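## Task

Arrange the rope flat on the table as a loop that is either closed or open by at most about one finger width, enclosing the aluminium cube and both steel parallels; the layout must hold once the robot lets go, and the gripper must release and move away at the end.

## Robot and tools

Robot: one six-joint arm (a Trossen WXAI follower) with a two-finger parallel gripper and a single camera, cam_wrist (504x504), mounted on the wrist. There is only this one arm. Objects on the table may occasionally get a small push from outside. Nothing may leave the table.

Frames: the scene frame has its origin on the table surface right under the arm base. +z is up, +x points away from the base, and +y is to the left when facing along +x. The base itself may sit slightly tilted. Results report the gripper point (end_effector_position, in metres) and its orientation (end_effector_quat_wxyz), plus linear and angular velocities (m/s, rad/s). That point lies midway between the finger pads, roughly 3 to 4 cm back from the tips, and its printed value gets less accurate the farther the arm reaches. The fingers extend along the gripper's +x and close along its y. The camera's optical frame has +z forward, +x right in the image, +y down; it may be off by about 24 mm and about 5 degrees.

Tool execute_actions: argument actions is a list holding zero or one item. An empty list only returns the current state. An item with rows is a motion: rows is a list of 1 to 15 rows, and steps (1 to 15, default 15) is how many control steps of 1/30 s it runs; each row is used for one step, and the final row repeats if steps exceed rows. An item with only steps (up to 300) is a wait that gives no new command and returns when that many steps have elapsed since the previous result. Optional pictures (true/false) controls whether images come back; by default they do.

Each row is seven numbers. The first six are absolute joint target angles in radians, in this order and range: waist -3.054 to 3.054, shoulder 0.000 to 3.142, elbow 0.000 to 2.356, wrist pitch -1.571 to 1.571, wrist yaw -1.571 to 1.571, wrist roll -3.142 to 3.142. They use the same values as the Joint positions line. The seventh is the gripper opening command on a -1 to +1 scale: +1 fully open (pad gap 0.088 m), empty fingers touch near -0.80, and lower values add no further travel. Closing fully takes at least about 0.5 s. A call gets rejected, and nothing moves, if a target exceeds a joint's range by over 0.010 rad and is beyond that joint's last reported angle; true limits can differ by up to 0.010 rad, and overshooting targets are clipped to the limit, sometimes noted as "joint sent to its limit" (possibly referring to an earlier motion). Absence of that note does not prove more room exists.

Motion limits: each joint's sent target is capped at a fixed distance ahead of its measured angle (0.211 rad for waist, shoulder, elbow; 0.213 wrist pitch; 0.267 wrist yaw; 0.228 wrist roll), and all targets are pulled back if they would move the gripper more than 70 mm from where it is. So big moves need several calls. Friction can leave joints short of target, especially at long reach, and tiny changes may do nothing; check Joint positions after each move. Between calls the arm keeps heading to the last row sent until it has nearly stopped or a step is HELD; after that only a new action moves it further, though fingers already in motion finish.

Result lines: Joint positions and Joint velocities list the six joints then the pad gap (m, m/s). grip_measured gives the measured opening on the command scale; it may carry a constant offset of about 1 mm and reads up to about 3 mm (0.061) narrow while squeezing something hard. To hold an object, command about 0.07 below grip_measured; less than that grips more gently. Parts thinner than about 3 mm receive proportionally less force. Pad force tops out near 34 to 49 N, with a possible brief spike on first contact. "joint command not followed" means the self-clearance check altered or blocked targets (mounting blocks and posts count as the arm). HELD marks steps where all or part of your row was not sent. MOTOR HOT appears from 50 °C; at 95 °C an OVER-TEMPERATURE FAULT holds the arm until it cools, and if it does not cool within 30 to 60 s power is cut and the arm goes limp. Holding loads heats motors, even while idle.

Load limits (N m): waist 17.4, shoulder 21.6, elbow 21.5, wrist pitch 5.67, wrist yaw 5.65, wrist roll 5.3, counting any held weight. Reaching one triggers a torque fault: a 10 s stop and the rest of the call is dropped. Avoid pressing hard into the table or objects, dropping things, slipping, slamming and hard hits; prefer smooth, low-effort motion.

Tool zoom_image: camera must be "cam_wrist"; region is [x0, y0, x1, y1] in pixels of that camera's latest full image, origin top-left, at most 504 by 504. It returns an enlarged view.

Tool read_manual: optional section, only "licences"; returns URDF licence text and moves nothing.

Tool finished_scene: pass scene, the number of the current scene. The rope loop must already stand on its own, with the gripper open and withdrawn, before calling it. Ending a reply without any tool call stops everything that remains.

Each tool is called after "Call:" as name([rows], argument=value, ...), one row to a line, values as JSON.

## Session

Call:
execute_actions(actions=[])

Scene clock: 0.00 s of 4397.00 s.
end_effector_position=(+0.3203, -0.2382, +0.2686) grip_measured=+0.842 end_effector_quat_wxyz=(+0.746, -0.608, -0.055, +0.267) end_effector_velocity=(-0.003, +0.006, -0.002) end_effector_angular_velocity=(-0.005, +0.000, +0.028)
Joint positions: [-0.402  1.126  1.109 -0.586 -0.473 -2.407  0.08 ]
Joint velocities: [ 0.002 -0.002 -0.007 -0.022 -0.007 -0.022 -0.   ]
Heat: hottest wrist pitch 20 °C (+0.0 °C/min).

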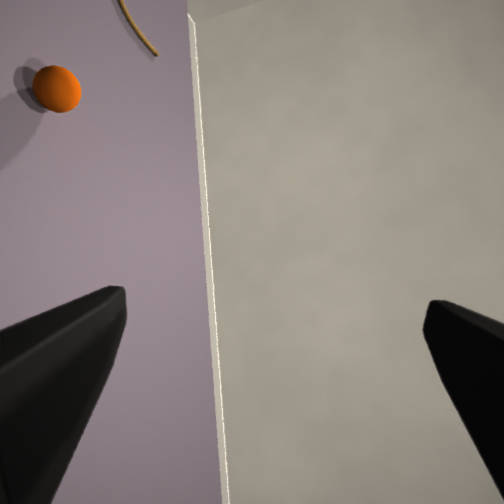

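Call:
execute_actions([
  {"rows":[[0.5,1.6,1.3,-1.4,0.57,-0.5,1]]},
], pictures=false)

Call:
execute_actions([
  {"steps":30},
])

Scene clock: 20.23 s of 4397.00 s.
end_effector_position=(+0.2654, -0.0734, +0.2490) grip_measured=+1.000 end_effector_quat_wxyz=(+0.525, -0.548, +0.302, +0.577) end_effector_velocity=(-0.085, +0.123, +0.209) end_effector_angular_velocity=(-0.288, -0.303, -0.971)
Joint positions: [ 0.435  1.598  1.293 -1.358  0.514 -1.448  0.088]
Joint velocities: [ 1.204 -0.017  0.056 -0.374  0.505  1.985  0.   ]
Heat: hottest wrist pitch 21 °C (+3.0 °C/min).
Steps of this call (steps 1 to 90: nothing new was sent; then 16.73 s passed at rest; steps 91 to 105: all 15 steps of this action). Readings (joint positions):
91: [-0.375 1.159 1.143 -0.647 -0.401 -2.354]
92: [-0.317 1.206 1.198 -0.707 -0.320 -2.283]
94: [-0.197 1.317 1.276 -0.804 -0.174 -2.154]
98: [0.017 1.511 1.291 -1.028 0.106 -1.915]
105: the state above

Scene clock: 21.23 s of 4397.00 s.
end_effector_position=(+0.2591, -0.0721, +0.2578) grip_measured=+1.000 end_effector_quat_wxyz=(+0.709, -0.295, +0.521, +0.373) end_effector_velocity=(-0.003, +0.001, -0.001) end_effector_angular_velocity=(-0.001, +0.007, +0.018)
Joint positions: [ 0.498  1.598  1.295 -1.398  0.568 -0.503  0.088]
Joint velocities: [ 0.002 -0.002 -0.007 -0.007 -0.007 -0.007  0.   ]
Heat: hottest wrist pitch 21 °C (+2.8 °C/min).
Steps of this call (steps 1 to 30: the robot went on to your last target). Readings (joint positions):
1: [0.467 1.598 1.295 -1.370 0.528 -1.380]
2: [0.485 1.598 1.295 -1.379 0.539 -1.313]
4: [0.496 1.598 1.295 -1.390 0.554 -1.179]
8: [0.496 1.598 1.295 -1.396 0.565 -0.910]
30: the state above

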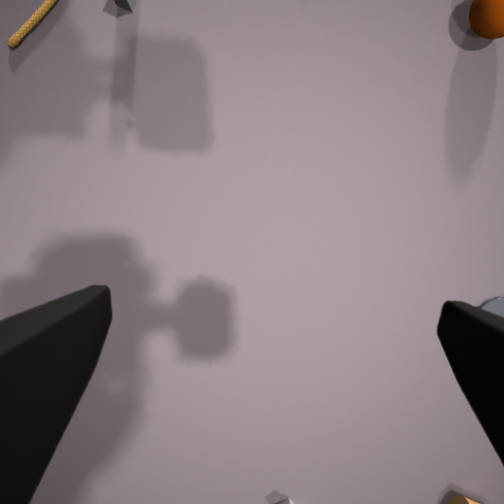

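Call:
execute_actions([
  {"rows":[[0.8,1.3,1.2,-1.3,0.4,-0.3,1]]},
], pictures=false)

Call:
execute_actions([
  {"steps":10},
])

Scene clock: 32.53 s of 4397.00 s.
end_effector_position=(+0.2024, -0.0424, +0.3353) grip_measured=+1.000 end_effector_quat_wxyz=(+0.818, -0.180, +0.364, +0.407) end_effector_velocity=(-0.001, +0.002, +0.002) end_effector_angular_velocity=(+0.013, -0.002, +0.001)
Joint positions: [ 0.797  1.302  1.211 -1.301  0.403 -0.304  0.088]
Joint velocities: [ 0.007 -0.002 -0.002  0.007 -0.007  0.007  0.   ]
Heat: hottest wrist pitch 21 °C (+1.8 °C/min).
Steps of this call (steps 1 to 15: the robot went on to your last target; steps 16 to 90: nothing new was sent; then 7.80 s passed at rest; steps 91 to 105: all 15 steps of this action). Readings (joint positions):
91: [0.514 1.568 1.280 -1.373 0.549 -0.457]
92: [0.563 1.527 1.253 -1.343 0.499 -0.404]
94: [0.694 1.422 1.224 -1.327 0.436 -0.352]
98: [0.792 1.304 1.223 -1.308 0.411 -0.313]
105: the state above

Scene clock: 32.87 s of 4397.00 s.
end_effector_position=(+0.2022, -0.0421, +0.3354) grip_measured=+1.000 end_effector_quat_wxyz=(+0.818, -0.180, +0.364, +0.408) end_effector_velocity=(-0.002, -0.003, -0.004) end_effector_angular_velocity=(-0.024, +0.006, +0.009)
Joint positions: [ 0.798  1.302  1.211 -1.301  0.402 -0.303  0.088]
Joint velocities: [-0.002 -0.002 -0.002 -0.022  0.007 -0.007  0.   ]
Heat: hottest wrist pitch 21 °C (+1.8 °C/min).
Steps of this call (steps 1 to 10: the robot went on to your last target). Readings (joint positions):
1: [0.797 1.302 1.211 -1.301 0.403 -0.303]
2: [0.797 1.302 1.211 -1.301 0.403 -0.303]
4: [0.797 1.302 1.211 -1.301 0.402 -0.303]
8: [0.798 1.302 1.211 -1.301 0.402 -0.303]
10: the state above

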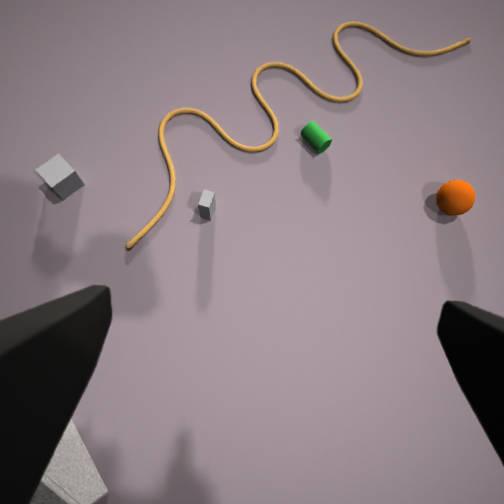

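Call:
execute_actions([
  {"rows":[[0.6,1.3,1.1,-1.4,0.85,0.3,1]]},
], pictures=false)

Call:
execute_actions([
  {"steps":10},
])

Scene clock: 50.33 s of 4397.00 s.
end_effector_position=(+0.2260, -0.1252, +0.2678) grip_measured=+1.000 end_effector_quat_wxyz=(+0.846, -0.055, +0.527, +0.056) end_effector_velocity=(+0.000, -0.005, -0.002) end_effector_angular_velocity=(+0.020, +0.003, -0.096)
Joint positions: [ 0.605  1.302  1.112 -1.397  0.845  0.289  0.088]
Joint velocities: [-0.007 -0.002 -0.002 -0.007  0.022  0.095  0.   ]
Heat: hottest wrist pitch 22 °C (+2.4 °C/min).
Steps of this call (steps 1 to 15: the robot went on to your last target; steps 16 to 90: nothing new was sent; then 13.97 s passed at rest; steps 91 to 105: all 15 steps of this action). Readings (joint positions):
91: [0.784 1.302 1.199 -1.306 0.435 -0.260]
92: [0.743 1.301 1.182 -1.331 0.512 -0.197]
94: [0.655 1.301 1.139 -1.376 0.675 -0.062]
98: [0.607 1.302 1.114 -1.392 0.811 0.190]
105: the state above

Scene clock: 50.67 s of 4397.00 s.
end_effector_position=(+0.2261, -0.1256, +0.2677) grip_measured=+1.000 end_effector_quat_wxyz=(+0.846, -0.053, +0.527, +0.053) end_effector_velocity=(-0.002, -0.000, -0.001) end_effector_angular_velocity=(-0.002, +0.009, +0.012)
Joint positions: [ 0.604  1.302  1.112 -1.398  0.848  0.297  0.088]
Joint velocities: [-0.002 -0.002 -0.002 -0.007 -0.007 -0.007  0.   ]
Heat: hottest wrist pitch 22 °C (+2.4 °C/min).
Steps of this call (steps 1 to 10: the robot went on to your last target). Readings (joint positions):
1: [0.605 1.302 1.112 -1.397 0.846 0.292]
2: [0.605 1.302 1.112 -1.398 0.847 0.293]
4: [0.604 1.302 1.112 -1.398 0.847 0.295]
8: [0.604 1.302 1.112 -1.398 0.848 0.297]
10: the state above

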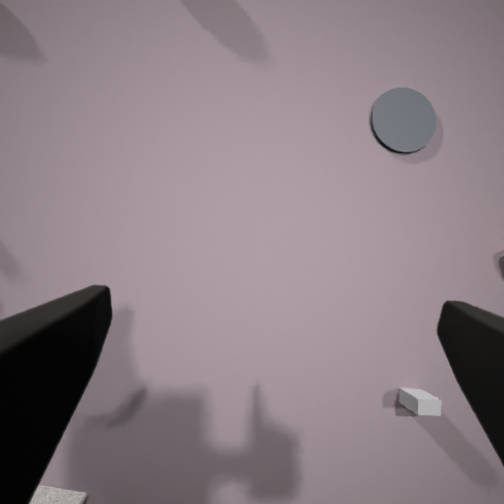

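Call:
execute_actions([
  {"rows":[[0.5,2.3,2.0,-1.3,0.433,-1.2,1]]},
], pictures=false)

Call:
execute_actions([
  {"rows":[[0.399,2.822,2.203,-1.148,0.433,-1.2,1]]},
], pictures=false)

Call:
execute_actions([
  {"steps":20},
])

Scene clock: 80.40 s of 4397.00 s.
end_effector_position=(+0.4053, +0.0233, +0.3161) grip_measured=+1.000 end_effector_quat_wxyz=(+0.749, -0.284, +0.417, +0.428) end_effector_velocity=(+0.155, +0.357, -0.226) end_effector_angular_velocity=(-0.945, -0.339, +2.222)
Joint positions: [ 0.506  2.154  1.957 -1.293  0.44  -0.696  0.088]
Joint velocities: [-0.002  1.482  0.755 -0.037 -0.022 -2.015  0.   ]
Heat: hottest wrist pitch 22 °C (+1.0 °C/min).
Steps of this call (steps 1 to 15: the robot went on to your last target; steps 16 to 90: nothing new was sent; then 26.23 s passed at rest; steps 91 to 105: all 15 steps of this action). Readings (joint positions):
91: [0.589 1.333 1.142 -1.401 0.786 0.244]
92: [0.560 1.379 1.199 -1.370 0.701 0.174]
94: [0.524 1.505 1.333 -1.317 0.565 0.042]
98: [0.508 1.751 1.579 -1.305 0.464 -0.228]
105: the state above

Scene clock: 80.90 s of 4397.00 s.
end_effector_position=(+0.4514, +0.1635, +0.1331) grip_measured=+1.000 end_effector_quat_wxyz=(+0.564, -0.442, +0.387, +0.580) end_effector_velocity=(-0.135, +0.193, -0.254) end_effector_angular_velocity=(-0.266, +0.416, +0.599)
Joint positions: [ 0.399  2.794  2.19  -1.15   0.433 -1.187  0.088]
Joint velocities: [ 0.027  0.701 -0.002 -0.007 -0.037 -0.125  0.   ]
Heat: hottest wrist pitch 22 °C (+1.0 °C/min).
Steps of this call (steps 1 to 15: all 15 steps of this action). Readings (joint positions):
1: [0.502 2.201 1.993 -1.285 0.433 -0.756]
2: [0.491 2.255 2.035 -1.244 0.430 -0.810]
4: [0.457 2.365 2.116 -1.186 0.430 -0.927]
8: [0.404 2.535 2.181 -1.159 0.434 -1.103]
15: the state above

Scene clock: 81.57 s of 4397.00 s.
end_effector_position=(+0.4492, +0.1707, +0.1257) grip_measured=+1.000 end_effector_quat_wxyz=(+0.556, -0.446, +0.386, +0.586) end_effector_velocity=(+0.001, +0.002, +0.002) end_effector_angular_velocity=(+0.024, -0.004, +0.015)
Joint positions: [ 0.4    2.821  2.2   -1.148  0.432 -1.197  0.088]
Joint velocities: [-0.002 -0.002  0.002  0.007 -0.022 -0.022  0.   ]
Heat: hottest wrist pitch 21 °C (+0.0 °C/min).
Steps of this call (steps 1 to 20: the robot went on to your last target). Readings (joint positions):
1: [0.400 2.813 2.190 -1.150 0.432 -1.190]
2: [0.400 2.824 2.190 -1.150 0.432 -1.193]
4: [0.400 2.829 2.190 -1.150 0.432 -1.195]
8: [0.400 2.821 2.200 -1.148 0.432 -1.197]
20: the state above

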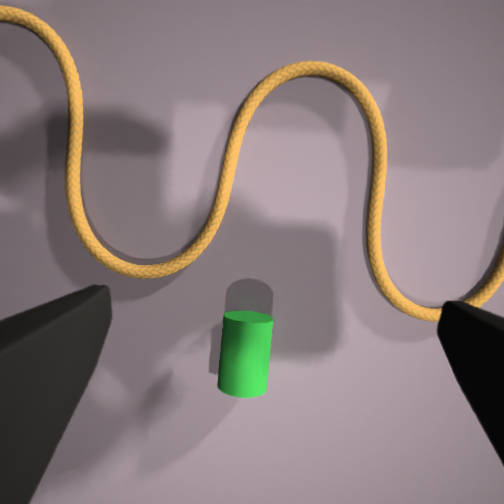

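Call:
execute_actions([
  {"rows":[[0.38,2.80,2.15,-1.10,0.44,-1.22,0.4],[0.36,2.79,2.10,-1.05,0.44,-1.25,0.4],[0.34,2.78,2.05,-1.0,0.445,-1.27,0.4],[0.32,2.77,2.01,-0.96,0.45,-1.29,0.4],[0.30,2.765,1.97,-0.92,0.45,-1.31,0.4],[0.28,2.76,1.94,-0.88,0.455,-1.33,0.4],[0.265,2.757,1.91,-0.85,0.457,-1.35,0.4],[0.249,2.757,1.888,-0.827,0.457,-1.36,0.4]]},
], pictures=false)

Call:
execute_actions([
  {"steps":10},
])

Scene clock: 90.17 s of 4397.00 s.
end_effector_position=(+0.4536, +0.1410, +0.0506) grip_measured=+0.405 end_effector_quat_wxyz=(+0.568, -0.444, +0.383, +0.577) end_effector_velocity=(-0.018, +0.003, -0.010) end_effector_angular_velocity=(-0.009, +0.035, +0.058)
Joint positions: [ 0.252  2.75   1.911 -0.831  0.456 -1.354  0.059]
Joint velocities: [-0.002 -0.002 -0.051 -0.007 -0.007 -0.022 -0.001]
Heat: hottest waist 23 °C (+2.0 °C/min).
Steps of this call (steps 1 to 15: the robot went on to your last target; steps 16 to 90: nothing new was sent; then 5.10 s passed at rest; steps 91 to 105: all 15 steps of this action). Readings (joint positions):
91: [0.400 2.819 2.193 -1.138 0.432 -1.202]
92: [0.398 2.813 2.174 -1.111 0.433 -1.214]
94: [0.383 2.793 2.111 -1.043 0.436 -1.247]
98: [0.308 2.768 1.973 -0.901 0.449 -1.319]
105: the state above

Scene clock: 90.50 s of 4397.00 s.
end_effector_position=(+0.4493, +0.1422, +0.0475) grip_measured=+0.403 end_effector_quat_wxyz=(+0.563, -0.445, +0.384, +0.581) end_effector_velocity=(-0.004, -0.003, -0.002) end_effector_angular_velocity=(+0.000, +0.015, +0.031)
Joint positions: [ 0.252  2.75   1.896 -0.828  0.456 -1.357  0.059]
Joint velocities: [-0.007 -0.002 -0.002 -0.022 -0.007 -0.022 -0.   ]
Heat: hottest waist 23 °C (+2.0 °C/min).
Steps of this call (steps 1 to 10: the robot went on to your last target). Readings (joint positions):
1: [0.252 2.750 1.909 -0.831 0.456 -1.355]
2: [0.252 2.750 1.905 -0.830 0.456 -1.356]
4: [0.252 2.750 1.898 -0.830 0.456 -1.357]
8: [0.252 2.750 1.896 -0.828 0.456 -1.357]
10: the state above

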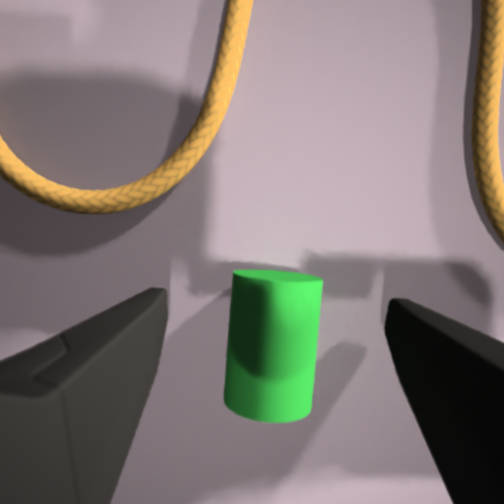

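Call:
execute_actions([
  {"rows":[[0.228,2.757,1.888,-0.827,0.457,-1.36,0.3],[0.228,2.757,1.888,-0.827,0.457,-1.36,0.2],[0.228,2.757,1.888,-0.827,0.457,-1.36,0.1],[0.228,2.757,1.888,-0.827,0.457,-1.36,0],[0.228,2.757,1.888,-0.827,0.457,-1.36,-0.1],[0.228,2.757,1.888,-0.827,0.457,-1.36,-0.2],[0.228,2.757,1.888,-0.827,0.457,-1.36,-0.3],[0.228,2.757,1.888,-0.827,0.457,-1.36,-0.42]]},
], pictures=false)

Call:
execute_actions([
  {"steps":10},
])

Scene clock: 99.70 s of 4397.00 s.
end_effector_position=(+0.4491, +0.1394, +0.0443) grip_measured=-0.393 end_effector_quat_wxyz=(+0.564, -0.440, +0.387, +0.582) end_effector_velocity=(+0.000, -0.002, -0.002) end_effector_angular_velocity=(-0.007, -0.004, +0.003)
Joint positions: [ 0.242  2.75   1.896 -0.831  0.45  -1.357  0.02 ]
Joint velocities: [-0.002 -0.002 -0.007  0.007  0.007 -0.007 -0.008]
Heat: hottest waist 25 °C (+4.0 °C/min).
Steps of this call (steps 1 to 30: the robot went on to your last target; steps 31 to 90: nothing new was sent; then 5.70 s passed at rest; steps 91 to 105: all 15 steps of this action). Readings (joint positions):
91: [0.251 2.750 1.896 -0.828 0.456 -1.357]
92: [0.250 2.750 1.896 -0.828 0.456 -1.357]
94: [0.243 2.750 1.896 -0.830 0.451 -1.357]
98: [0.242 2.750 1.896 -0.830 0.450 -1.357]
105: the state above

Scene clock: 100.03 s of 4397.00 s.
end_effector_position=(+0.4491, +0.1394, +0.0443) grip_measured=-0.397 end_effector_quat_wxyz=(+0.564, -0.440, +0.387, +0.582) end_effector_velocity=(-0.002, -0.001, -0.000) end_effector_angular_velocity=(+0.005, +0.006, +0.011)
Joint positions: [ 0.242  2.75   1.896 -0.831  0.45  -1.357  0.02 ]
Joint velocities: [-0.002 -0.002 -0.002 -0.007 -0.007 -0.007 -0.   ]
Heat: hottest waist 25 °C (+4.1 °C/min).
Steps of this call (steps 1 to 10: the robot went on to your last target). Readings (joint positions):
1: [0.242 2.750 1.896 -0.831 0.450 -1.357]
2: [0.242 2.750 1.896 -0.831 0.450 -1.357]
4: [0.242 2.750 1.896 -0.831 0.450 -1.357]
8: [0.242 2.750 1.896 -0.831 0.450 -1.357]
10: the state above

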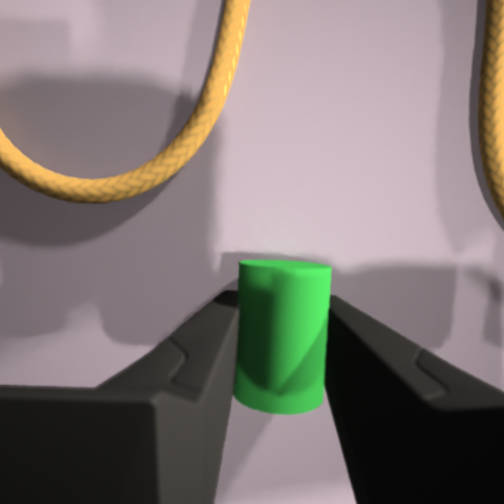

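Call:
execute_actions([
  {"rows":[[0.25,2.75,1.896,-0.83,0.45,-1.36,-0.47],[0.26,2.72,1.896,-0.83,0.45,-1.36,-0.47],[0.26,2.65,1.89,-0.83,0.45,-1.4,-0.47],[0.26,2.55,1.85,-0.83,0.45,-1.45,-0.47],[0.2,2.2,1.6,-0.85,0.44,-1.6,-0.47]]},
], pictures=false)

Call:
execute_actions([
  {"rows":[[0.15,1.758,1.232,-0.855,0.435,-2.0,-0.47],[0.1,1.758,1.232,-0.855,0.435,-2.0,-0.47],[0.05,1.758,1.232,-0.855,0.435,-2.0,-0.47],[0.0,1.758,1.232,-0.855,0.435,-2.0,-0.47],[-0.05,1.758,1.232,-0.855,0.435,-2.0,-0.47],[-0.1,1.758,1.232,-0.855,0.435,-2.0,-0.47],[-0.15,1.758,1.232,-0.855,0.435,-2.0,-0.47],[-0.2,1.758,1.232,-0.855,0.435,-2.0,-0.47],[-0.24,1.758,1.232,-0.855,0.435,-2.0,-0.47],[-0.28,1.758,1.232,-0.855,0.435,-2.0,-0.47],[-0.31,1.758,1.232,-0.855,0.435,-2.0,-0.47],[-0.34,1.758,1.232,-0.855,0.435,-2.0,-0.47]]},
], pictures=false)

Call:
execute_actions([
  {"steps":15},
])

Scene clock: 113.97 s of 4397.00 s.
end_effector_position=(+0.4470, +0.0015, +0.1554) grip_measured=-0.397 end_effector_quat_wxyz=(+0.611, -0.494, +0.305, +0.539) end_effector_velocity=(+0.034, -0.155, +0.177) end_effector_angular_velocity=(+0.107, -0.401, -0.331)
Joint positions: [ 0.198  2.198  1.624 -0.845  0.442 -1.593  0.02 ]
Joint velocities: [ 0.017 -0.554 -0.002 -0.007  0.007 -0.037  0.   ]
Heat: hottest waist 27 °C (+5.1 °C/min).
Steps of this call (steps 1 to 15: the robot went on to your last target; steps 16 to 90: nothing new was sent; then 10.43 s passed at rest; steps 91 to 105: all 15 steps of this action). Readings (joint positions):
91: [0.243 2.750 1.896 -0.831 0.451 -1.357]
92: [0.244 2.747 1.896 -0.829 0.451 -1.357]
94: [0.250 2.713 1.884 -0.828 0.451 -1.387]
98: [0.230 2.495 1.679 -0.853 0.442 -1.549]
105: the state above

Scene clock: 114.47 s of 4397.00 s.
end_effector_position=(+0.3182, -0.1854, +0.0528) grip_measured=-0.397 end_effector_quat_wxyz=(+0.570, -0.445, +0.391, +0.569) end_effector_velocity=(-0.098, -0.063, -0.104) end_effector_angular_velocity=(+0.025, +0.338, -0.144)
Joint positions: [-0.333  1.767  1.249 -0.854  0.441 -1.992  0.02 ]
Joint velocities: [-0.398 -0.012 -0.115 -0.007  0.007 -0.066  0.   ]
Heat: hottest waist 27 °C (+5.0 °C/min).
Steps of this call (steps 1 to 15: all 15 steps of this action). Readings (joint positions):
1: [0.197 2.151 1.591 -0.822 0.440 -1.649]
2: [0.189 2.102 1.537 -0.838 0.433 -1.713]
4: [0.145 2.004 1.430 -0.861 0.432 -1.824]
8: [-0.029 1.849 1.307 -0.855 0.432 -1.938]
15: the state above

Scene clock: 114.97 s of 4397.00 s.
end_effector_position=(+0.3156, -0.1845, +0.0510) grip_measured=-0.397 end_effector_quat_wxyz=(+0.569, -0.443, +0.390, +0.573) end_effector_velocity=(-0.003, +0.003, +0.002) end_effector_angular_velocity=(+0.025, +0.003, +0.015)
Joint positions: [-0.339  1.766  1.241 -0.854  0.437 -1.997  0.02 ]
Joint velocities: [-0.002 -0.002  0.002 -0.022 -0.022 -0.007 -0.   ]
Heat: hottest waist 27 °C (+5.1 °C/min).
Steps of this call (steps 1 to 15: the robot went on to your last target). Readings (joint positions):
1: [-0.342 1.767 1.245 -0.854 0.441 -1.994]
2: [-0.343 1.767 1.243 -0.854 0.441 -1.995]
4: [-0.340 1.767 1.241 -0.854 0.438 -1.996]
8: [-0.339 1.766 1.241 -0.854 0.437 -1.997]
15: the state above
The arm was judged still, so your last target was given up. Only a new action makes it travel on or press farther. Fingers that are still opening or closing keep moving.

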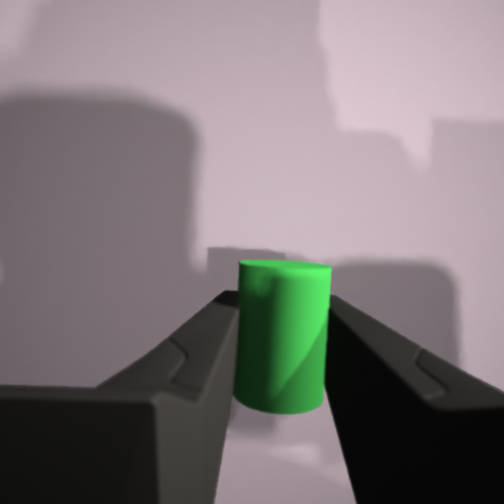

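Call:
execute_actions([
  {"rows":[[-0.36,1.758,1.232,-0.855,0.435,-2.0,-0.47],[-0.375,1.758,1.232,-0.855,0.435,-2.0,-0.47],[-0.39,1.758,1.232,-0.855,0.435,-2.0,-0.47],[-0.39,1.758,1.232,-0.855,0.435,-2.0,-0.47],[-0.39,1.758,1.232,-0.855,0.435,-2.0,-0.47],[-0.39,1.758,1.232,-0.855,0.435,-2.0,-0.47],[-0.39,1.758,1.232,-0.855,0.435,-2.0,-0.47],[-0.39,1.758,1.232,-0.855,0.435,-2.0,-0.38],[-0.39,1.758,1.232,-0.855,0.435,-2.0,0.3]]},
])

Call:
execute_actions([
  {"rows":[[-0.35,1.74,1.232,-0.855,0.435,-2.0,0.3],[-0.3,1.72,1.232,-0.855,0.435,-2.0,0.3],[-0.2,1.72,1.232,-0.855,0.435,-2.0,0.3],[-0.1,1.72,1.232,-0.855,0.435,-2.0,0.3],[0.421,1.9,1.5,-0.6,0.6,-1.0,0.3]]},
], pictures=false)

Call:
execute_actions([
  {"rows":[[0.421,2.6,1.853,-0.291,0.861,0.05,0.3]]},
], pictures=false)

Call:
execute_actions([
  {"rows":[[0.421,2.808,1.853,-0.291,0.861,0.05,0.3]]},
])

Scene clock: 125.07 s of 4397.00 s.
end_effector_position=(+0.3072, -0.1949, +0.0404) grip_measured=+0.230 end_effector_quat_wxyz=(+0.573, -0.426, +0.407, +0.570) end_effector_velocity=(-0.001, +0.003, +0.001) end_effector_angular_velocity=(+0.023, -0.004, +0.008)
Joint positions: [-0.387  1.766  1.241 -0.854  0.435 -1.997  0.05 ]
Joint velocities: [-0.002 -0.002 -0.002 -0.007 -0.022 -0.007  0.044]
Heat: hottest waist 26 °C (+4.0 °C/min).
Steps of this call (steps 1 to 90: nothing new was sent; then 6.60 s passed at rest; steps 91 to 105: all 15 steps of this action). Readings (joint positions):
91: [-0.340 1.766 1.241 -0.854 0.436 -1.997]
92: [-0.344 1.766 1.241 -0.854 0.435 -1.997]
94: [-0.362 1.766 1.241 -0.854 0.435 -1.997]
98: [-0.387 1.766 1.241 -0.854 0.435 -1.997]
105: the state above

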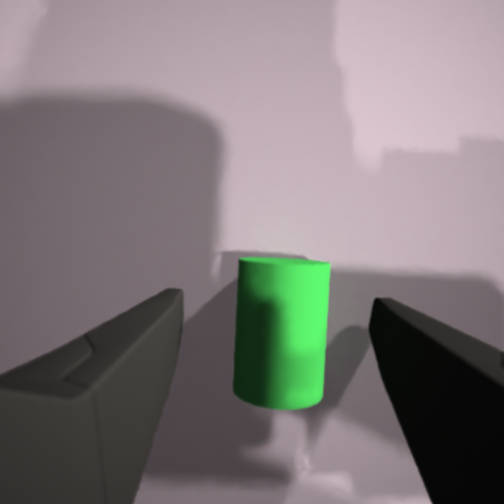

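Scene clock: 125.57 s of 4397.00 s.
end_effector_position=(+0.4562, -0.1055, +0.2165) grip_measured=+0.297 end_effector_quat_wxyz=(+0.737, -0.476, +0.340, +0.338) end_effector_velocity=(+0.055, +0.424, +0.481) end_effector_angular_velocity=(+0.769, -0.859, -0.450)
Joint positions: [ 0.164  1.873  1.475 -0.619  0.585 -1.509  0.054]
Joint velocities: [1.399 0.1   0.173 0.154 0.095 1.502 0.   ]
Heat: hottest waist 27 °C (+5.0 °C/min).
Steps of this call (steps 1 to 15: all 15 steps of this action). Readings (joint positions):
1: [-0.385 1.764 1.241 -0.854 0.435 -1.997]
2: [-0.374 1.758 1.240 -0.854 0.437 -1.997]
4: [-0.304 1.745 1.238 -0.855 0.443 -1.997]
8: [-0.134 1.815 1.355 -0.723 0.521 -1.848]
15: the state above

Scene clock: 126.07 s of 4397.00 s.
end_effector_position=(+0.5512, +0.0787, +0.2350) grip_measured=+0.298 end_effector_quat_wxyz=(+0.883, -0.255, +0.376, +0.120) end_effector_velocity=(-0.058, +0.390, -0.481) end_effector_angular_velocity=(+0.693, +0.782, -0.675)
Joint positions: [ 0.433  2.478  1.841 -0.298  0.851 -0.74   0.054]
Joint velocities: [-0.042  1.16  -0.002  0.051  0.066  1.795 -0.   ]
Heat: hottest waist 27 °C (+5.1 °C/min).
Steps of this call (steps 1 to 15: all 15 steps of this action). Readings (joint positions):
1: [0.211 1.894 1.495 -0.605 0.621 -1.467]
2: [0.254 1.925 1.530 -0.557 0.671 -1.427]
4: [0.324 2.009 1.621 -0.462 0.743 -1.329]
8: [0.415 2.212 1.813 -0.319 0.827 -1.075]
15: the state above

Scene clock: 126.57 s of 4397.00 s.
end_effector_position=(+0.5092, +0.1802, +0.0963) grip_measured=+0.298 end_effector_quat_wxyz=(+0.871, -0.022, +0.490, +0.023) end_effector_velocity=(+0.051, -0.031, +0.060) end_effector_angular_velocity=(+0.304, -0.123, -0.500)
Joint positions: [ 0.426  2.81   1.846 -0.29   0.86   0.012  0.054]
Joint velocities: [-0.007 -0.076  0.1    0.037  0.007  0.418 -0.   ]
Heat: hottest waist 27 °C (+5.0 °C/min).
Steps of this call (steps 1 to 15: all 15 steps of this action). Readings (joint positions):
1: [0.432 2.516 1.841 -0.297 0.852 -0.693]
2: [0.430 2.554 1.841 -0.296 0.853 -0.650]
4: [0.429 2.628 1.841 -0.294 0.854 -0.563]
8: [0.429 2.761 1.842 -0.293 0.856 -0.314]
15: the state above

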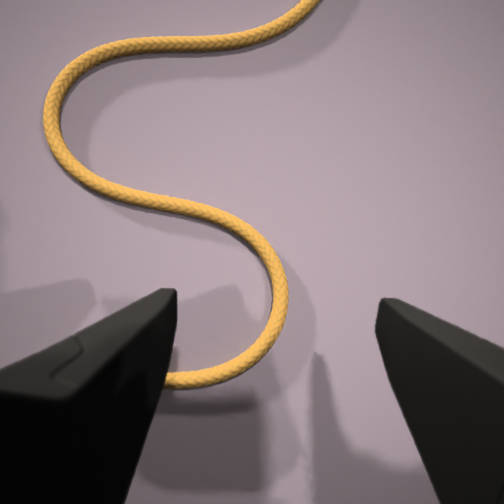

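Call:
execute_actions([
  {"rows":[[0.41,2.82,1.85,-0.26,0.855,0.03,-0.2],[0.395,2.835,1.85,-0.23,0.85,0.01,-0.2],[0.38,2.85,1.85,-0.2,0.845,-0.01,-0.2],[0.365,2.86,1.845,-0.17,0.84,-0.03,-0.2],[0.35,2.875,1.845,-0.14,0.835,-0.05,-0.2],[0.34,2.885,1.845,-0.12,0.83,-0.065,-0.2],[0.333,2.892,1.845,-0.10,0.827,-0.075,-0.2]]},
], pictures=false)

Call:
execute_actions([
  {"steps":8},
])

Scene clock: 134.03 s of 4397.00 s.
end_effector_position=(+0.5306, +0.1709, +0.0517) grip_measured=-0.196 end_effector_quat_wxyz=(+0.876, +0.006, +0.482, +0.005) end_effector_velocity=(+0.001, +0.013, +0.014) end_effector_angular_velocity=(+0.006, -0.044, +0.024)
Joint positions: [ 0.337  2.88   1.85  -0.101  0.83  -0.07   0.029]
Joint velocities: [ 0.032 -0.002 -0.007  0.037 -0.007 -0.022 -0.001]
Heat: hottest waist 28 °C (+6.1 °C/min).
Steps of this call (steps 1 to 30: the robot went on to your last target; steps 31 to 90: nothing new was sent; then 3.97 s passed at rest; steps 91 to 105: all 15 steps of this action). Readings (joint positions):
91: [0.425 2.807 1.851 -0.285 0.860 0.046]
92: [0.424 2.808 1.851 -0.271 0.858 0.038]
94: [0.412 2.819 1.851 -0.224 0.851 0.010]
98: [0.361 2.854 1.851 -0.136 0.836 -0.049]
105: the state above

Scene clock: 134.30 s of 4397.00 s.
end_effector_position=(+0.5303, +0.1718, +0.0514) grip_measured=-0.197 end_effector_quat_wxyz=(+0.876, +0.005, +0.482, +0.007) end_effector_velocity=(+0.004, -0.000, +0.005) end_effector_angular_velocity=(+0.012, -0.020, -0.006)
Joint positions: [ 0.337  2.881  1.85  -0.1    0.829 -0.072  0.029]
Joint velocities: [ 0.002 -0.007 -0.002  0.022 -0.007 -0.007 -0.   ]
Heat: hottest waist 28 °C (+6.0 °C/min).
Steps of this call (steps 1 to 8: the robot went on to your last target). Readings (joint positions):
1: [0.337 2.880 1.850 -0.101 0.830 -0.071]
2: [0.337 2.880 1.850 -0.101 0.829 -0.071]
4: [0.337 2.881 1.850 -0.101 0.829 -0.072]
8: the state above

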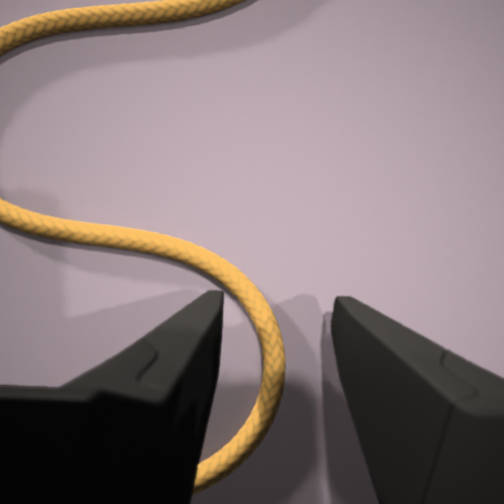

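Increasing shoulder moves down, +y, back: good.

Call:
execute_actions([
  {"rows":[[0.333,2.915,1.84,-0.10,0.827,-0.075,-0.2]]},
])

Scene clock: 137.30 s of 4397.00 s.
end_effector_position=(+0.5268, +0.1767, +0.0460) grip_measured=-0.197 end_effector_quat_wxyz=(+0.874, +0.000, +0.485, +0.010) end_effector_velocity=(-0.001, -0.001, +0.001) end_effector_angular_velocity=(-0.020, +0.003, +0.021)
Joint positions: [ 0.339  2.896  1.85  -0.098  0.829 -0.073  0.029]
Joint velocities: [ 0.002 -0.002 -0.002 -0.007  0.007 -0.022 -0.   ]
Heat: hottest waist 28 °C (+6.0 °C/min).
Steps of this call (steps 1 to 15: the robot went on to your last target; steps 16 to 75: nothing new was sent; steps 76 to 90: all 15 steps of this action). Readings (joint positions):
76: [0.337 2.884 1.850 -0.100 0.829 -0.072]
77: [0.337 2.886 1.850 -0.099 0.829 -0.072]
79: [0.337 2.890 1.850 -0.099 0.829 -0.072]
83: [0.339 2.895 1.850 -0.097 0.829 -0.073]
90: the state above

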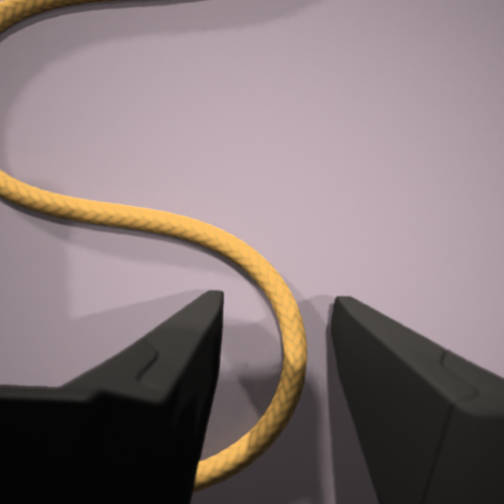

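Call:
execute_actions([
  {"rows":[[0.339,2.896,1.85,-0.10,0.827,-0.075,-0.8]]},
], pictures=false)

Call:
execute_actions([
  {"rows":[[0.345,2.87,1.85,-0.10,0.827,-0.075,-0.8],[0.35,2.84,1.84,-0.10,0.827,-0.075,-0.8],[0.36,2.80,1.82,-0.12,0.827,-0.05,-0.8],[0.37,2.76,1.79,-0.14,0.82,0,-0.8],[0.38,2.72,1.76,-0.16,0.82,0.05,-0.8],[0.39,2.68,1.73,-0.18,0.82,0.1,-0.8],[0.4,2.64,1.7,-0.2,0.82,0.15,-0.8],[0.4,2.6,1.66,-0.22,0.81,0.2,-0.8],[0.4,2.56,1.62,-0.24,0.81,0.25,-0.8],[0.4,2.52,1.58,-0.26,0.81,0.3,-0.8],[0.4,2.48,1.54,-0.28,0.8,0.35,-0.8],[0.4,2.44,1.5,-0.3,0.8,0.4,-0.8],[0.4,2.4,1.46,-0.32,0.8,0.45,-0.8],[0.4,2.36,1.42,-0.34,0.8,0.5,-0.8],[0.4,2.32,1.38,-0.36,0.8,0.55,-0.8]]},
])

Call:
execute_actions([
  {"rows":[[0.4,2.29,1.34,-0.38,0.79,0.6,-0.8],[0.39,2.26,1.3,-0.4,0.79,0.66,-0.8],[0.38,2.23,1.26,-0.42,0.79,0.72,-0.8],[0.37,2.2,1.22,-0.44,0.78,0.78,-0.8],[0.36,2.17,1.18,-0.46,0.78,0.84,-0.8],[0.35,2.14,1.14,-0.48,0.78,0.9,-0.8],[0.34,2.11,1.1,-0.5,0.77,0.96,-0.8],[0.33,2.08,1.06,-0.52,0.77,1.02,-0.8],[0.32,2.06,1.02,-0.54,0.77,1.08,-0.8],[0.31,2.04,0.98,-0.54,0.765,1.14,-0.8],[0.29,2.02,0.94,-0.54,0.765,1.2,-0.8],[0.27,2.018,0.9,-0.54,0.765,1.26,-0.8],[0.25,2.018,0.87,-0.54,0.765,1.32,-0.8],[0.23,2.018,0.84,-0.54,0.765,1.4,-0.8],[0.19,2.018,0.835,-0.54,0.765,1.4,-0.8]]},
], pictures=false)

Call:
execute_actions([
  {"steps":12},
])

Scene clock: 156.30 s of 4397.00 s.
end_effector_position=(+0.5266, +0.1774, +0.0468) grip_measured=-0.743 end_effector_quat_wxyz=(+0.875, +0.000, +0.484, +0.010) end_effector_velocity=(-0.001, +0.002, -0.001) end_effector_angular_velocity=(+0.004, +0.005, +0.033)
Joint positions: [ 0.341  2.896  1.85  -0.098  0.829 -0.073  0.003]
Joint velocities: [-0.002 -0.002 -0.002 -0.007 -0.022 -0.022 -0.   ]
Heat: hottest waist 31 °C (+7.0 °C/min).
Steps of this call (steps 1 to 15: the robot went on to your last target; steps 16 to 90: nothing new was sent; then 15.50 s passed at rest; steps 91 to 105: all 15 steps of this action). Readings (joint positions):
91: [0.339 2.896 1.850 -0.098 0.829 -0.073]
92: [0.340 2.896 1.850 -0.098 0.829 -0.073]
94: [0.340 2.896 1.850 -0.098 0.829 -0.073]
98: [0.341 2.896 1.850 -0.098 0.829 -0.073]
105: the state above

Scene clock: 156.80 s of 4397.00 s.
end_effector_position=(+0.4739, +0.0978, +0.1507) grip_measured=-0.743 end_effector_quat_wxyz=(+0.853, +0.186, +0.483, -0.066) end_effector_velocity=(-0.287, -0.225, +0.021) end_effector_angular_velocity=(+0.525, +0.541, -0.830)
Joint positions: [ 0.409  2.408  1.495 -0.308  0.806  0.43   0.003]
Joint velocities: [-0.027 -1.16  -1.209 -0.608 -0.037  1.473 -0.   ]
Heat: hottest waist 31 °C (+7.1 °C/min).
Steps of this call (steps 1 to 15: all 15 steps of this action). Readings (joint positions):
1: [0.341 2.894 1.850 -0.098 0.829 -0.073]
2: [0.342 2.888 1.850 -0.100 0.829 -0.073]
4: [0.347 2.858 1.831 -0.116 0.825 -0.053]
8: [0.378 2.717 1.738 -0.176 0.820 0.094]
15: the state above

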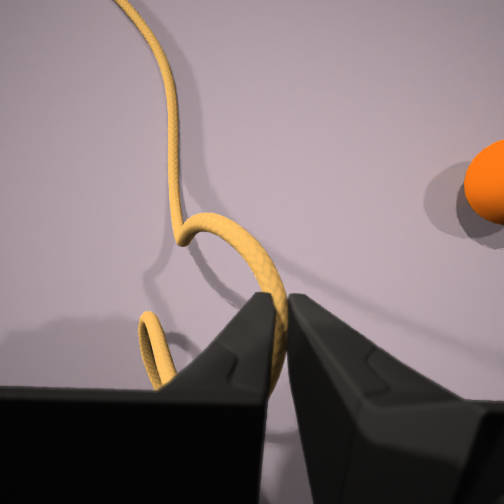

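Scene clock: 157.30 s of 4397.00 s.
end_effector_position=(+0.2998, +0.0056, +0.0697) grip_measured=-0.743 end_effector_quat_wxyz=(+0.654, +0.378, +0.574, -0.316) end_effector_velocity=(-0.330, -0.129, -0.286) end_effector_angular_velocity=(-0.016, +1.162, -1.122)
Joint positions: [ 0.259  2.028  0.905 -0.535  0.769  1.291  0.003]
Joint velocities: [-0.691 -0.061 -0.833 -0.154 -0.066  1.282 -0.   ]
Heat: hottest waist 31 °C (+7.0 °C/min).
Steps of this call (steps 1 to 15: all 15 steps of this action). Readings (joint positions):
1: [0.408 2.371 1.454 -0.329 0.803 0.480]
2: [0.406 2.337 1.414 -0.349 0.800 0.532]
4: [0.399 2.276 1.332 -0.390 0.793 0.643]
8: [0.361 2.160 1.167 -0.471 0.779 0.877]
15: the state above

Scene clock: 157.70 s of 4397.00 s.
end_effector_position=(+0.2753, -0.0067, +0.0471) grip_measured=-0.743 end_effector_quat_wxyz=(+0.610, +0.393, +0.582, -0.369) end_effector_velocity=(-0.008, -0.003, -0.002) end_effector_angular_velocity=(-0.014, +0.022, +0.027)
Joint positions: [ 0.193  2.025  0.845 -0.541  0.767  1.396  0.003]
Joint velocities: [-0.002 -0.002 -0.012 -0.022  0.007 -0.007 -0.   ]
Heat: hottest waist 31 °C (+6.1 °C/min).
Steps of this call (steps 1 to 12: the robot went on to your last target). Readings (joint positions):
1: [0.236 2.028 0.883 -0.539 0.768 1.325]
2: [0.216 2.028 0.865 -0.541 0.767 1.348]
4: [0.196 2.028 0.847 -0.542 0.767 1.374]
8: [0.193 2.025 0.846 -0.541 0.767 1.392]
12: the state above

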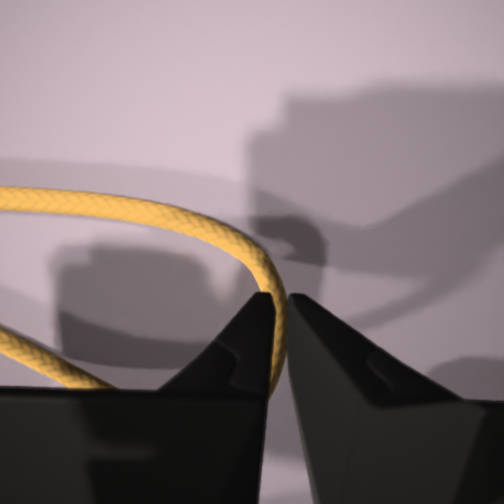

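Release and view.

Call:
execute_actions([
  {"rows":[[0.17,2.018,0.835,-0.54,0.765,1.4,-0.8],[0.17,2.018,0.835,-0.54,0.765,1.4,-0.8],[0.17,2.018,0.835,-0.54,0.765,1.4,-0.8],[0.17,2.018,0.835,-0.54,0.765,1.4,-0.3],[0.17,2.018,0.835,-0.54,0.765,1.4,-0.3],[0.17,2.018,0.835,-0.54,0.765,1.4,-0.3],[0.17,2.018,0.835,-0.54,0.765,1.4,-0.3],[0.17,2.018,0.835,-0.54,0.765,1.4,-0.3],[0.17,2.018,0.835,-0.54,0.765,1.4,-0.3],[0.22,1.97,0.85,-0.6,0.765,1.4,-0.3],[0.3,1.9,0.88,-0.7,0.765,1.4,-0.3]]},
], pictures=false)

Call:
execute_actions([
  {"rows":[[0.75,1.4,1.3,-1.3,0.65,0.2,1]]},
], pictures=false)

Call:
execute_actions([
  {"steps":20},
])

Scene clock: 164.47 s of 4397.00 s.
end_effector_position=(+0.2770, -0.0104, +0.0887) grip_measured=-0.308 end_effector_quat_wxyz=(+0.641, +0.385, +0.574, -0.334) end_effector_velocity=(+0.100, -0.005, +0.172) end_effector_angular_velocity=(+0.134, -0.495, -0.049)
Joint positions: [ 0.29   1.917  0.868 -0.673  0.766  1.398  0.024]
Joint velocities: [ 0.31  -0.335  0.276 -0.198 -0.007 -0.007  0.003]
Heat: hottest waist 30 °C (+4.0 °C/min).
Steps of this call (steps 1 to 30: the robot went on to your last target; steps 31 to 90: nothing new was sent; then 3.27 s passed at rest; steps 91 to 105: all 15 steps of this action). Readings (joint positions):
91: [0.192 2.025 0.844 -0.541 0.766 1.397]
92: [0.188 2.025 0.844 -0.541 0.766 1.397]
94: [0.181 2.024 0.844 -0.541 0.766 1.397]
98: [0.176 2.024 0.844 -0.541 0.766 1.397]
105: the state above

Scene clock: 164.97 s of 4397.00 s.
end_effector_position=(+0.2558, -0.0617, +0.3352) grip_measured=+0.993 end_effector_quat_wxyz=(+0.847, +0.223, +0.479, +0.056) end_effector_velocity=(-0.119, -0.219, +0.191) end_effector_angular_velocity=(-0.638, -1.079, +1.448)
Joint positions: [ 0.737  1.426  1.284 -1.24   0.657  0.722  0.088]
Joint velocities: [ 0.242 -0.764  0.432 -0.608 -0.022 -1.985  0.007]
Heat: hottest waist 30 °C (+4.0 °C/min).
Steps of this call (steps 1 to 15: all 15 steps of this action). Readings (joint positions):
1: [0.306 1.895 0.891 -0.706 0.753 1.370]
2: [0.333 1.874 0.914 -0.747 0.733 1.332]
4: [0.401 1.815 0.973 -0.813 0.707 1.258]
8: [0.542 1.683 1.111 -0.946 0.681 1.110]
15: the state above

Scene clock: 165.63 s of 4397.00 s.
end_effector_position=(+0.2468, -0.0711, +0.3388) grip_measured=+1.000 end_effector_quat_wxyz=(+0.874, -0.007, +0.450, +0.183) end_effector_velocity=(-0.007, -0.001, -0.004) end_effector_angular_velocity=(-0.011, +0.023, +0.033)
Joint positions: [ 0.748  1.401  1.304 -1.298  0.652  0.203  0.088]
Joint velocities: [-0.002 -0.007 -0.002 -0.037 -0.022 -0.007  0.   ]
Heat: hottest waist 30 °C (+4.0 °C/min).
Steps of this call (steps 1 to 20: the robot went on to your last target). Readings (joint positions):
1: [0.743 1.407 1.296 -1.257 0.657 0.656]
2: [0.745 1.397 1.303 -1.269 0.657 0.589]
4: [0.745 1.395 1.304 -1.286 0.655 0.454]
8: [0.747 1.402 1.304 -1.295 0.652 0.262]
20: the state above

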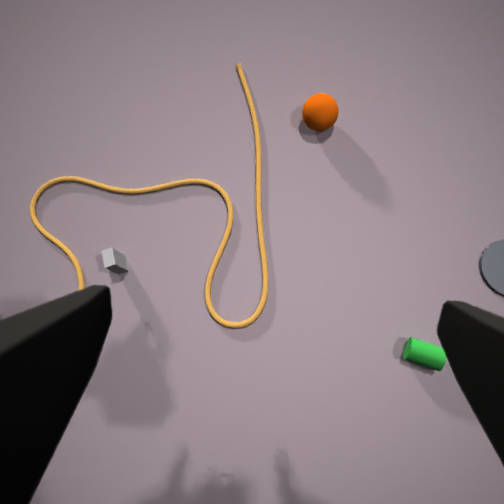

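Call:
execute_actions([
  {"rows":[[0.4,2.3,1.66,-0.4,0.525,-0.59,-0.1]]},
], pictures=false)

Call:
execute_actions([
  {"rows":[[0.38,2.4,1.66,-0.3,0.525,-0.59,-0.1],[0.36,2.5,1.66,-0.2,0.525,-0.59,-0.1],[0.34,2.595,1.66,-0.126,0.525,-0.59,-0.1],[0.32,2.595,1.66,-0.126,0.525,-0.59,-0.1],[0.3,2.595,1.66,-0.126,0.525,-0.59,-0.1],[0.28,2.595,1.66,-0.126,0.525,-0.59,-0.1],[0.26,2.595,1.66,-0.126,0.525,-0.59,-0.1],[0.24,2.595,1.66,-0.126,0.525,-0.59,-0.1],[0.22,2.595,1.66,-0.126,0.525,-0.59,-0.1],[0.203,2.595,1.66,-0.126,0.525,-0.59,-0.1]]},
], pictures=false)

Call:
execute_actions([
  {"steps":12},
])

Scene clock: 177.70 s of 4397.00 s.
end_effector_position=(+0.4896, +0.0055, +0.3018) grip_measured=-0.092 end_effector_quat_wxyz=(+0.907, -0.093, +0.350, +0.212) end_effector_velocity=(+0.249, +0.463, -0.292) end_effector_angular_velocity=(-0.411, -0.208, +0.474)
Joint positions: [ 0.406  2.057  1.652 -0.556  0.531 -0.515  0.034]
Joint velocities: [ 0.002  1.429  0.002  1.414 -0.037 -0.652 -0.004]
Heat: hottest waist 28 °C (+1.0 °C/min).
Steps of this call (steps 1 to 15: the robot went on to your last target; steps 16 to 90: nothing new was sent; then 8.57 s passed at rest; steps 91 to 105: all 15 steps of this action). Readings (joint positions):
91: [0.729 1.425 1.326 -1.287 0.621 0.158]
92: [0.689 1.458 1.367 -1.231 0.595 0.105]
94: [0.605 1.550 1.465 -1.122 0.572 0.012]
98: [0.465 1.728 1.599 -0.926 0.547 -0.194]
105: the state above

Scene clock: 178.20 s of 4397.00 s.
end_effector_position=(+0.5360, +0.0971, +0.0751) grip_measured=-0.097 end_effector_quat_wxyz=(+0.865, -0.103, +0.447, +0.202) end_effector_velocity=(-0.026, -0.022, -0.232) end_effector_angular_velocity=(-0.072, +0.361, -0.051)
Joint positions: [ 0.201  2.583  1.652 -0.143  0.525 -0.586  0.034]
Joint velocities: [-0.315  0.31   0.002  0.095  0.007 -0.037 -0.   ]
Heat: hottest waist 28 °C (+1.0 °C/min).
Steps of this call (steps 1 to 15: all 15 steps of this action). Readings (joint positions):
1: [0.405 2.104 1.652 -0.506 0.529 -0.533]
2: [0.403 2.151 1.652 -0.455 0.527 -0.547]
4: [0.390 2.242 1.652 -0.359 0.525 -0.563]
8: [0.332 2.404 1.652 -0.220 0.525 -0.577]
15: the state above

Scene clock: 178.60 s of 4397.00 s.
end_effector_position=(+0.5390, +0.1007, +0.0770) grip_measured=-0.097 end_effector_quat_wxyz=(+0.869, -0.102, +0.441, +0.200) end_effector_velocity=(-0.001, -0.000, -0.001) end_effector_angular_velocity=(+0.001, +0.003, +0.013)
Joint positions: [ 0.207  2.593  1.658 -0.126  0.525 -0.587  0.034]
Joint velocities: [-0.002 -0.002 -0.002 -0.007 -0.007 -0.007  0.   ]
Heat: hottest waist 28 °C (+1.0 °C/min).
Steps of this call (steps 1 to 12: the robot went on to your last target). Readings (joint positions):
1: [0.194 2.591 1.652 -0.140 0.525 -0.587]
2: [0.190 2.593 1.652 -0.136 0.525 -0.587]
4: [0.193 2.593 1.652 -0.129 0.525 -0.587]
8: [0.205 2.593 1.658 -0.125 0.525 -0.587]
12: the state above

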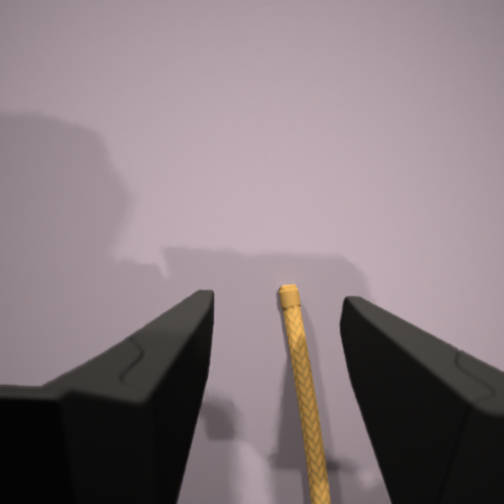

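Call:
execute_actions([
  {"rows":[[0.195,2.59,1.635,-0.1,0.52,-0.6,-0.1],[0.183,2.585,1.61,-0.075,0.51,-0.62,-0.1],[0.17,2.58,1.59,-0.05,0.505,-0.64,-0.1],[0.16,2.58,1.57,-0.025,0.5,-0.66,-0.1],[0.15,2.58,1.55,0,0.495,-0.68,-0.1],[0.138,2.58,1.538,0.01,0.491,-0.7,-0.1]]},
], pictures=false)

Call:
execute_actions([
  {"steps":8},
])

Scene clock: 186.13 s of 4397.00 s.
end_effector_position=(+0.5304, +0.0881, +0.0447) grip_measured=-0.097 end_effector_quat_wxyz=(+0.868, -0.120, +0.434, +0.209) end_effector_velocity=(-0.011, +0.007, -0.007) end_effector_angular_velocity=(+0.002, +0.009, +0.045)
Joint positions: [ 0.144  2.582  1.551  0.008  0.49  -0.696  0.034]
Joint velocities: [-0.002 -0.002 -0.037  0.007 -0.022 -0.022  0.   ]
Heat: hottest waist 30 °C (+3.0 °C/min).
Steps of this call (steps 1 to 30: the robot went on to your last target; steps 31 to 90: nothing new was sent; then 4.03 s passed at rest; steps 91 to 105: all 15 steps of this action). Readings (joint positions):
91: [0.207 2.593 1.657 -0.121 0.525 -0.590]
92: [0.206 2.592 1.650 -0.106 0.522 -0.597]
94: [0.197 2.588 1.624 -0.070 0.512 -0.623]
98: [0.158 2.585 1.567 -0.012 0.499 -0.678]
105: the state above

Scene clock: 186.40 s of 4397.00 s.
end_effector_position=(+0.5294, +0.0886, +0.0440) grip_measured=-0.097 end_effector_quat_wxyz=(+0.868, -0.121, +0.434, +0.210) end_effector_velocity=(-0.001, +0.000, -0.001) end_effector_angular_velocity=(+0.001, +0.003, +0.013)
Joint positions: [ 0.144  2.582  1.547  0.009  0.49  -0.697  0.034]
Joint velocities: [-0.002 -0.002 -0.002 -0.007 -0.007 -0.007 -0.   ]
Heat: hottest waist 30 °C (+3.0 °C/min).
Steps of this call (steps 1 to 8: the robot went on to your last target). Readings (joint positions):
1: [0.144 2.582 1.549 0.008 0.490 -0.696]
2: [0.144 2.582 1.548 0.008 0.490 -0.697]
4: [0.144 2.582 1.547 0.008 0.490 -0.697]
8: the state above

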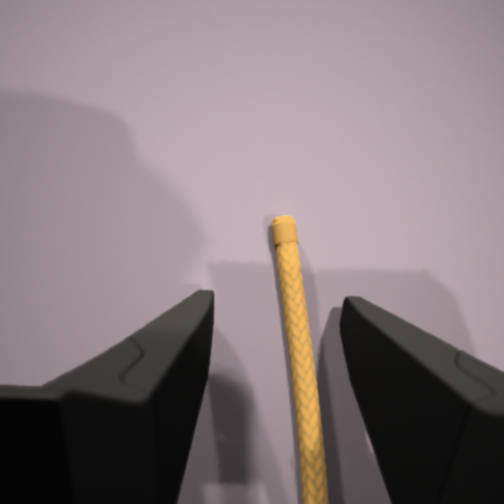

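Call:
execute_actions([
  {"rows":[[0.13,2.585,1.538,0.01,0.491,-0.7,-0.1],[0.13,2.585,1.538,0.01,0.491,-0.7,-0.2],[0.13,2.585,1.538,0.01,0.491,-0.7,-0.3],[0.13,2.585,1.538,0.01,0.491,-0.7,-0.8]]},
], pictures=false)

Call:
execute_actions([
  {"rows":[[0.16,2.57,1.54,0,0.49,-0.7,-0.8],[0.19,2.55,1.54,-0.04,0.49,-0.7,-0.8],[0.22,2.52,1.53,-0.08,0.5,-0.72,-0.8],[0.25,2.49,1.52,-0.13,0.5,-0.73,-0.8],[0.28,2.46,1.51,-0.18,0.5,-0.74,-0.8],[0.31,2.43,1.5,-0.23,0.5,-0.75,-0.8],[0.34,2.4,1.49,-0.28,0.51,-0.76,-0.8],[0.37,2.36,1.48,-0.33,0.51,-0.77,-0.8],[0.4,2.32,1.47,-0.38,0.51,-0.78,-0.8],[0.42,2.28,1.46,-0.43,0.52,-0.79,-0.8],[0.44,2.24,1.45,-0.48,0.52,-0.8,-0.8],[0.46,2.2,1.44,-0.53,0.52,-0.81,-0.8],[0.48,2.16,1.43,-0.58,0.53,-0.82,-0.8],[0.5,2.12,1.42,-0.63,0.53,-0.83,-0.8],[0.5,2.08,1.41,-0.68,0.53,-0.84,-0.8]]},
], pictures=false)

Call:
execute_actions([
  {"rows":[[0.5,2.04,1.4,-0.74,0.54,-0.86,-0.8],[0.5,2.0,1.39,-0.8,0.54,-0.87,-0.8],[0.5,1.96,1.38,-0.86,0.54,-0.88,-0.8],[0.5,1.92,1.37,-0.92,0.55,-0.9,-0.8],[0.5,1.88,1.36,-0.98,0.55,-0.91,-0.8],[0.5,1.84,1.35,-1.04,0.55,-0.92,-0.8],[0.5,1.8,1.34,-1.1,0.56,-0.94,-0.8],[0.5,1.76,1.33,-1.16,0.56,-0.95,-0.8],[0.5,1.72,1.32,-1.22,0.56,-0.96,-0.8],[0.5,1.68,1.31,-1.28,0.57,-0.98,-0.8],[0.5,1.64,1.3,-1.34,0.57,-0.99,-0.8],[0.5,1.6,1.3,-1.4,0.57,-1.0,-0.8]]},
])

Call:
execute_actions([
  {"rows":[[0.485,1.57,1.25,-1.37,0.56,-1.02,-0.8],[0.47,1.54,1.2,-1.34,0.55,-1.04,-0.8],[0.455,1.51,1.15,-1.31,0.54,-1.06,-0.8],[0.44,1.48,1.1,-1.28,0.53,-1.08,-0.8],[0.425,1.45,1.05,-1.25,0.52,-1.1,-0.8],[0.41,1.42,1.0,-1.22,0.51,-1.12,-0.8],[0.395,1.39,0.95,-1.19,0.5,-1.14,-0.8],[0.38,1.36,0.9,-1.16,0.49,-1.16,-0.8],[0.365,1.33,0.85,-1.13,0.48,-1.18,-0.8],[0.35,1.33,0.8,-1.1,0.47,-1.2,-0.8],[0.335,1.33,0.75,-1.07,0.46,-1.22,-0.8],[0.32,1.33,0.7,-1.04,0.452,-1.24,-0.8],[0.305,1.33,0.65,-1.01,0.452,-1.25,-0.8],[0.29,1.33,0.61,-0.98,0.452,-1.25,-0.8],[0.286,1.33,0.576,-0.96,0.452,-1.25,-0.8]]},
], pictures=false)

Call:
execute_actions([
  {"steps":10},
])

Scene clock: 214.20 s of 4397.00 s.
end_effector_position=(+0.5296, +0.0872, +0.0426) grip_measured=-0.743 end_effector_quat_wxyz=(+0.868, -0.120, +0.435, +0.209) end_effector_velocity=(-0.004, +0.001, -0.002) end_effector_angular_velocity=(-0.001, +0.013, +0.023)
Joint positions: [ 0.139  2.582  1.547  0.01   0.488 -0.697  0.003]
Joint velocities: [-0.002 -0.002 -0.002 -0.022 -0.007 -0.007 -0.   ]
Heat: hottest waist 33 °C (+2.0 °C/min).
Steps of this call (steps 1 to 15: the robot went on to your last target; steps 16 to 90: nothing new was sent; then 24.30 s passed at rest; steps 91 to 105: all 15 steps of this action). Readings (joint positions):
91: [0.143 2.582 1.547 0.009 0.490 -0.697]
92: [0.142 2.582 1.547 0.009 0.490 -0.697]
94: [0.140 2.582 1.547 0.009 0.488 -0.697]
98: [0.139 2.582 1.547 0.009 0.488 -0.697]
105: the state above

Scene clock: 214.70 s of 4397.00 s.
end_effector_position=(+0.4273, +0.1013, +0.2235) grip_measured=-0.743 end_effector_quat_wxyz=(+0.796, -0.308, +0.364, +0.371) end_effector_velocity=(-0.277, -0.215, +0.335) end_effector_angular_velocity=(-0.380, -0.197, +0.797)
Joint positions: [ 0.486  2.18   1.45  -0.559  0.519 -0.814  0.003]
Joint velocities: [ 0.481 -1.253 -0.266 -1.399  0.051 -0.286 -0.   ]
Heat: hottest waist 33 °C (+2.0 °C/min).
Steps of this call (steps 1 to 15: all 15 steps of this action). Readings (joint positions):
1: [0.140 2.581 1.547 0.010 0.489 -0.697]
2: [0.144 2.578 1.547 -0.001 0.490 -0.697]
4: [0.168 2.557 1.541 -0.055 0.496 -0.709]
8: [0.284 2.459 1.508 -0.220 0.502 -0.745]
15: the state above

Scene clock: 215.20 s of 4397.00 s.
end_effector_position=(+0.2707, -0.0664, +0.2640) grip_measured=-0.743 end_effector_quat_wxyz=(+0.635, -0.452, +0.406, +0.477) end_effector_velocity=(-0.082, -0.131, +0.055) end_effector_angular_velocity=(+0.019, -0.121, -0.007)
Joint positions: [ 0.503  1.616  1.319 -1.357  0.568 -0.989  0.003]
Joint velocities: [-0.002 -0.501 -0.002 -0.359  0.037 -0.095 -0.   ]
Heat: hottest waist 33 °C (+2.0 °C/min).
Steps of this call (steps 1 to 15: all 15 steps of this action). Readings (joint positions):
1: [0.499 2.138 1.441 -0.610 0.522 -0.826]
2: [0.507 2.097 1.432 -0.665 0.527 -0.839]
4: [0.510 2.017 1.411 -0.780 0.535 -0.864]
8: [0.504 1.860 1.368 -1.017 0.550 -0.916]
15: the state above

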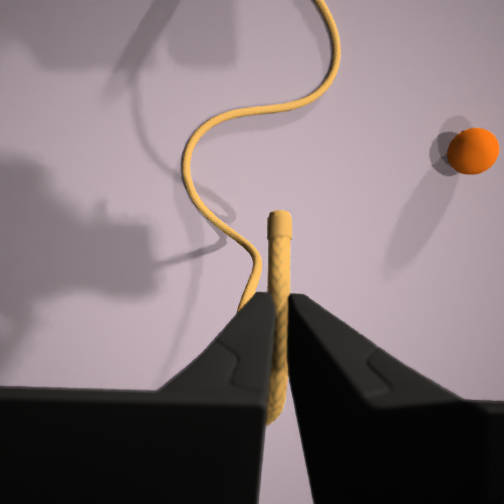

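Scene clock: 215.70 s of 4397.00 s.
end_effector_position=(+0.1823, -0.0461, +0.1423) grip_measured=-0.743 end_effector_quat_wxyz=(+0.590, -0.432, +0.398, +0.554) end_effector_velocity=(-0.268, +0.114, -0.327) end_effector_angular_velocity=(-0.158, +0.684, +0.426)
Joint positions: [ 0.316  1.337  0.689 -1.024  0.462 -1.229  0.003]
Joint velocities: [-0.374 -0.007 -1.38   0.681 -0.095 -0.227 -0.   ]
Heat: hottest waist 33 °C (+2.0 °C/min).
Steps of this call (steps 1 to 15: all 15 steps of this action). Readings (joint positions):
1: [0.502 1.599 1.311 -1.359 0.568 -0.996]
2: [0.498 1.581 1.290 -1.352 0.565 -1.007]
4: [0.478 1.539 1.215 -1.325 0.551 -1.038]
8: [0.418 1.436 1.025 -1.226 0.515 -1.111]
15: the state above

Scene clock: 216.03 s of 4397.00 s.
end_effector_position=(+0.1641, -0.0375, +0.1202) grip_measured=-0.743 end_effector_quat_wxyz=(+0.575, -0.427, +0.405, +0.568) end_effector_velocity=(-0.010, +0.001, -0.006) end_effector_angular_velocity=(-0.004, +0.022, +0.038)
Joint positions: [ 0.291  1.334  0.589 -0.963  0.454 -1.247  0.003]
Joint velocities: [-0.007 -0.002 -0.027 -0.007 -0.007 -0.022 -0.   ]
Heat: hottest waist 33 °C (+2.0 °C/min).
Steps of this call (steps 1 to 10: the robot went on to your last target). Readings (joint positions):
1: [0.306 1.337 0.651 -1.007 0.459 -1.234]
2: [0.299 1.337 0.622 -0.998 0.456 -1.239]
4: [0.293 1.337 0.596 -0.979 0.455 -1.243]
8: [0.291 1.334 0.591 -0.964 0.455 -1.246]
10: the state above

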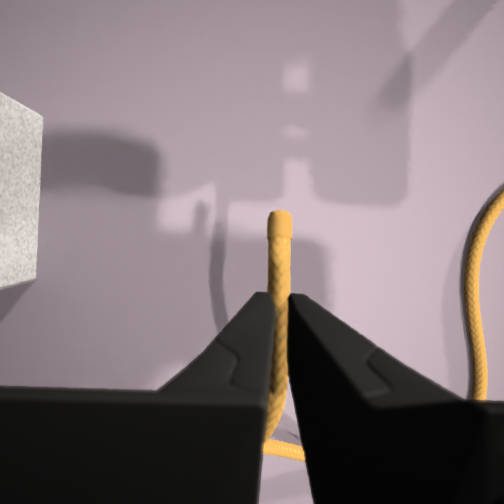

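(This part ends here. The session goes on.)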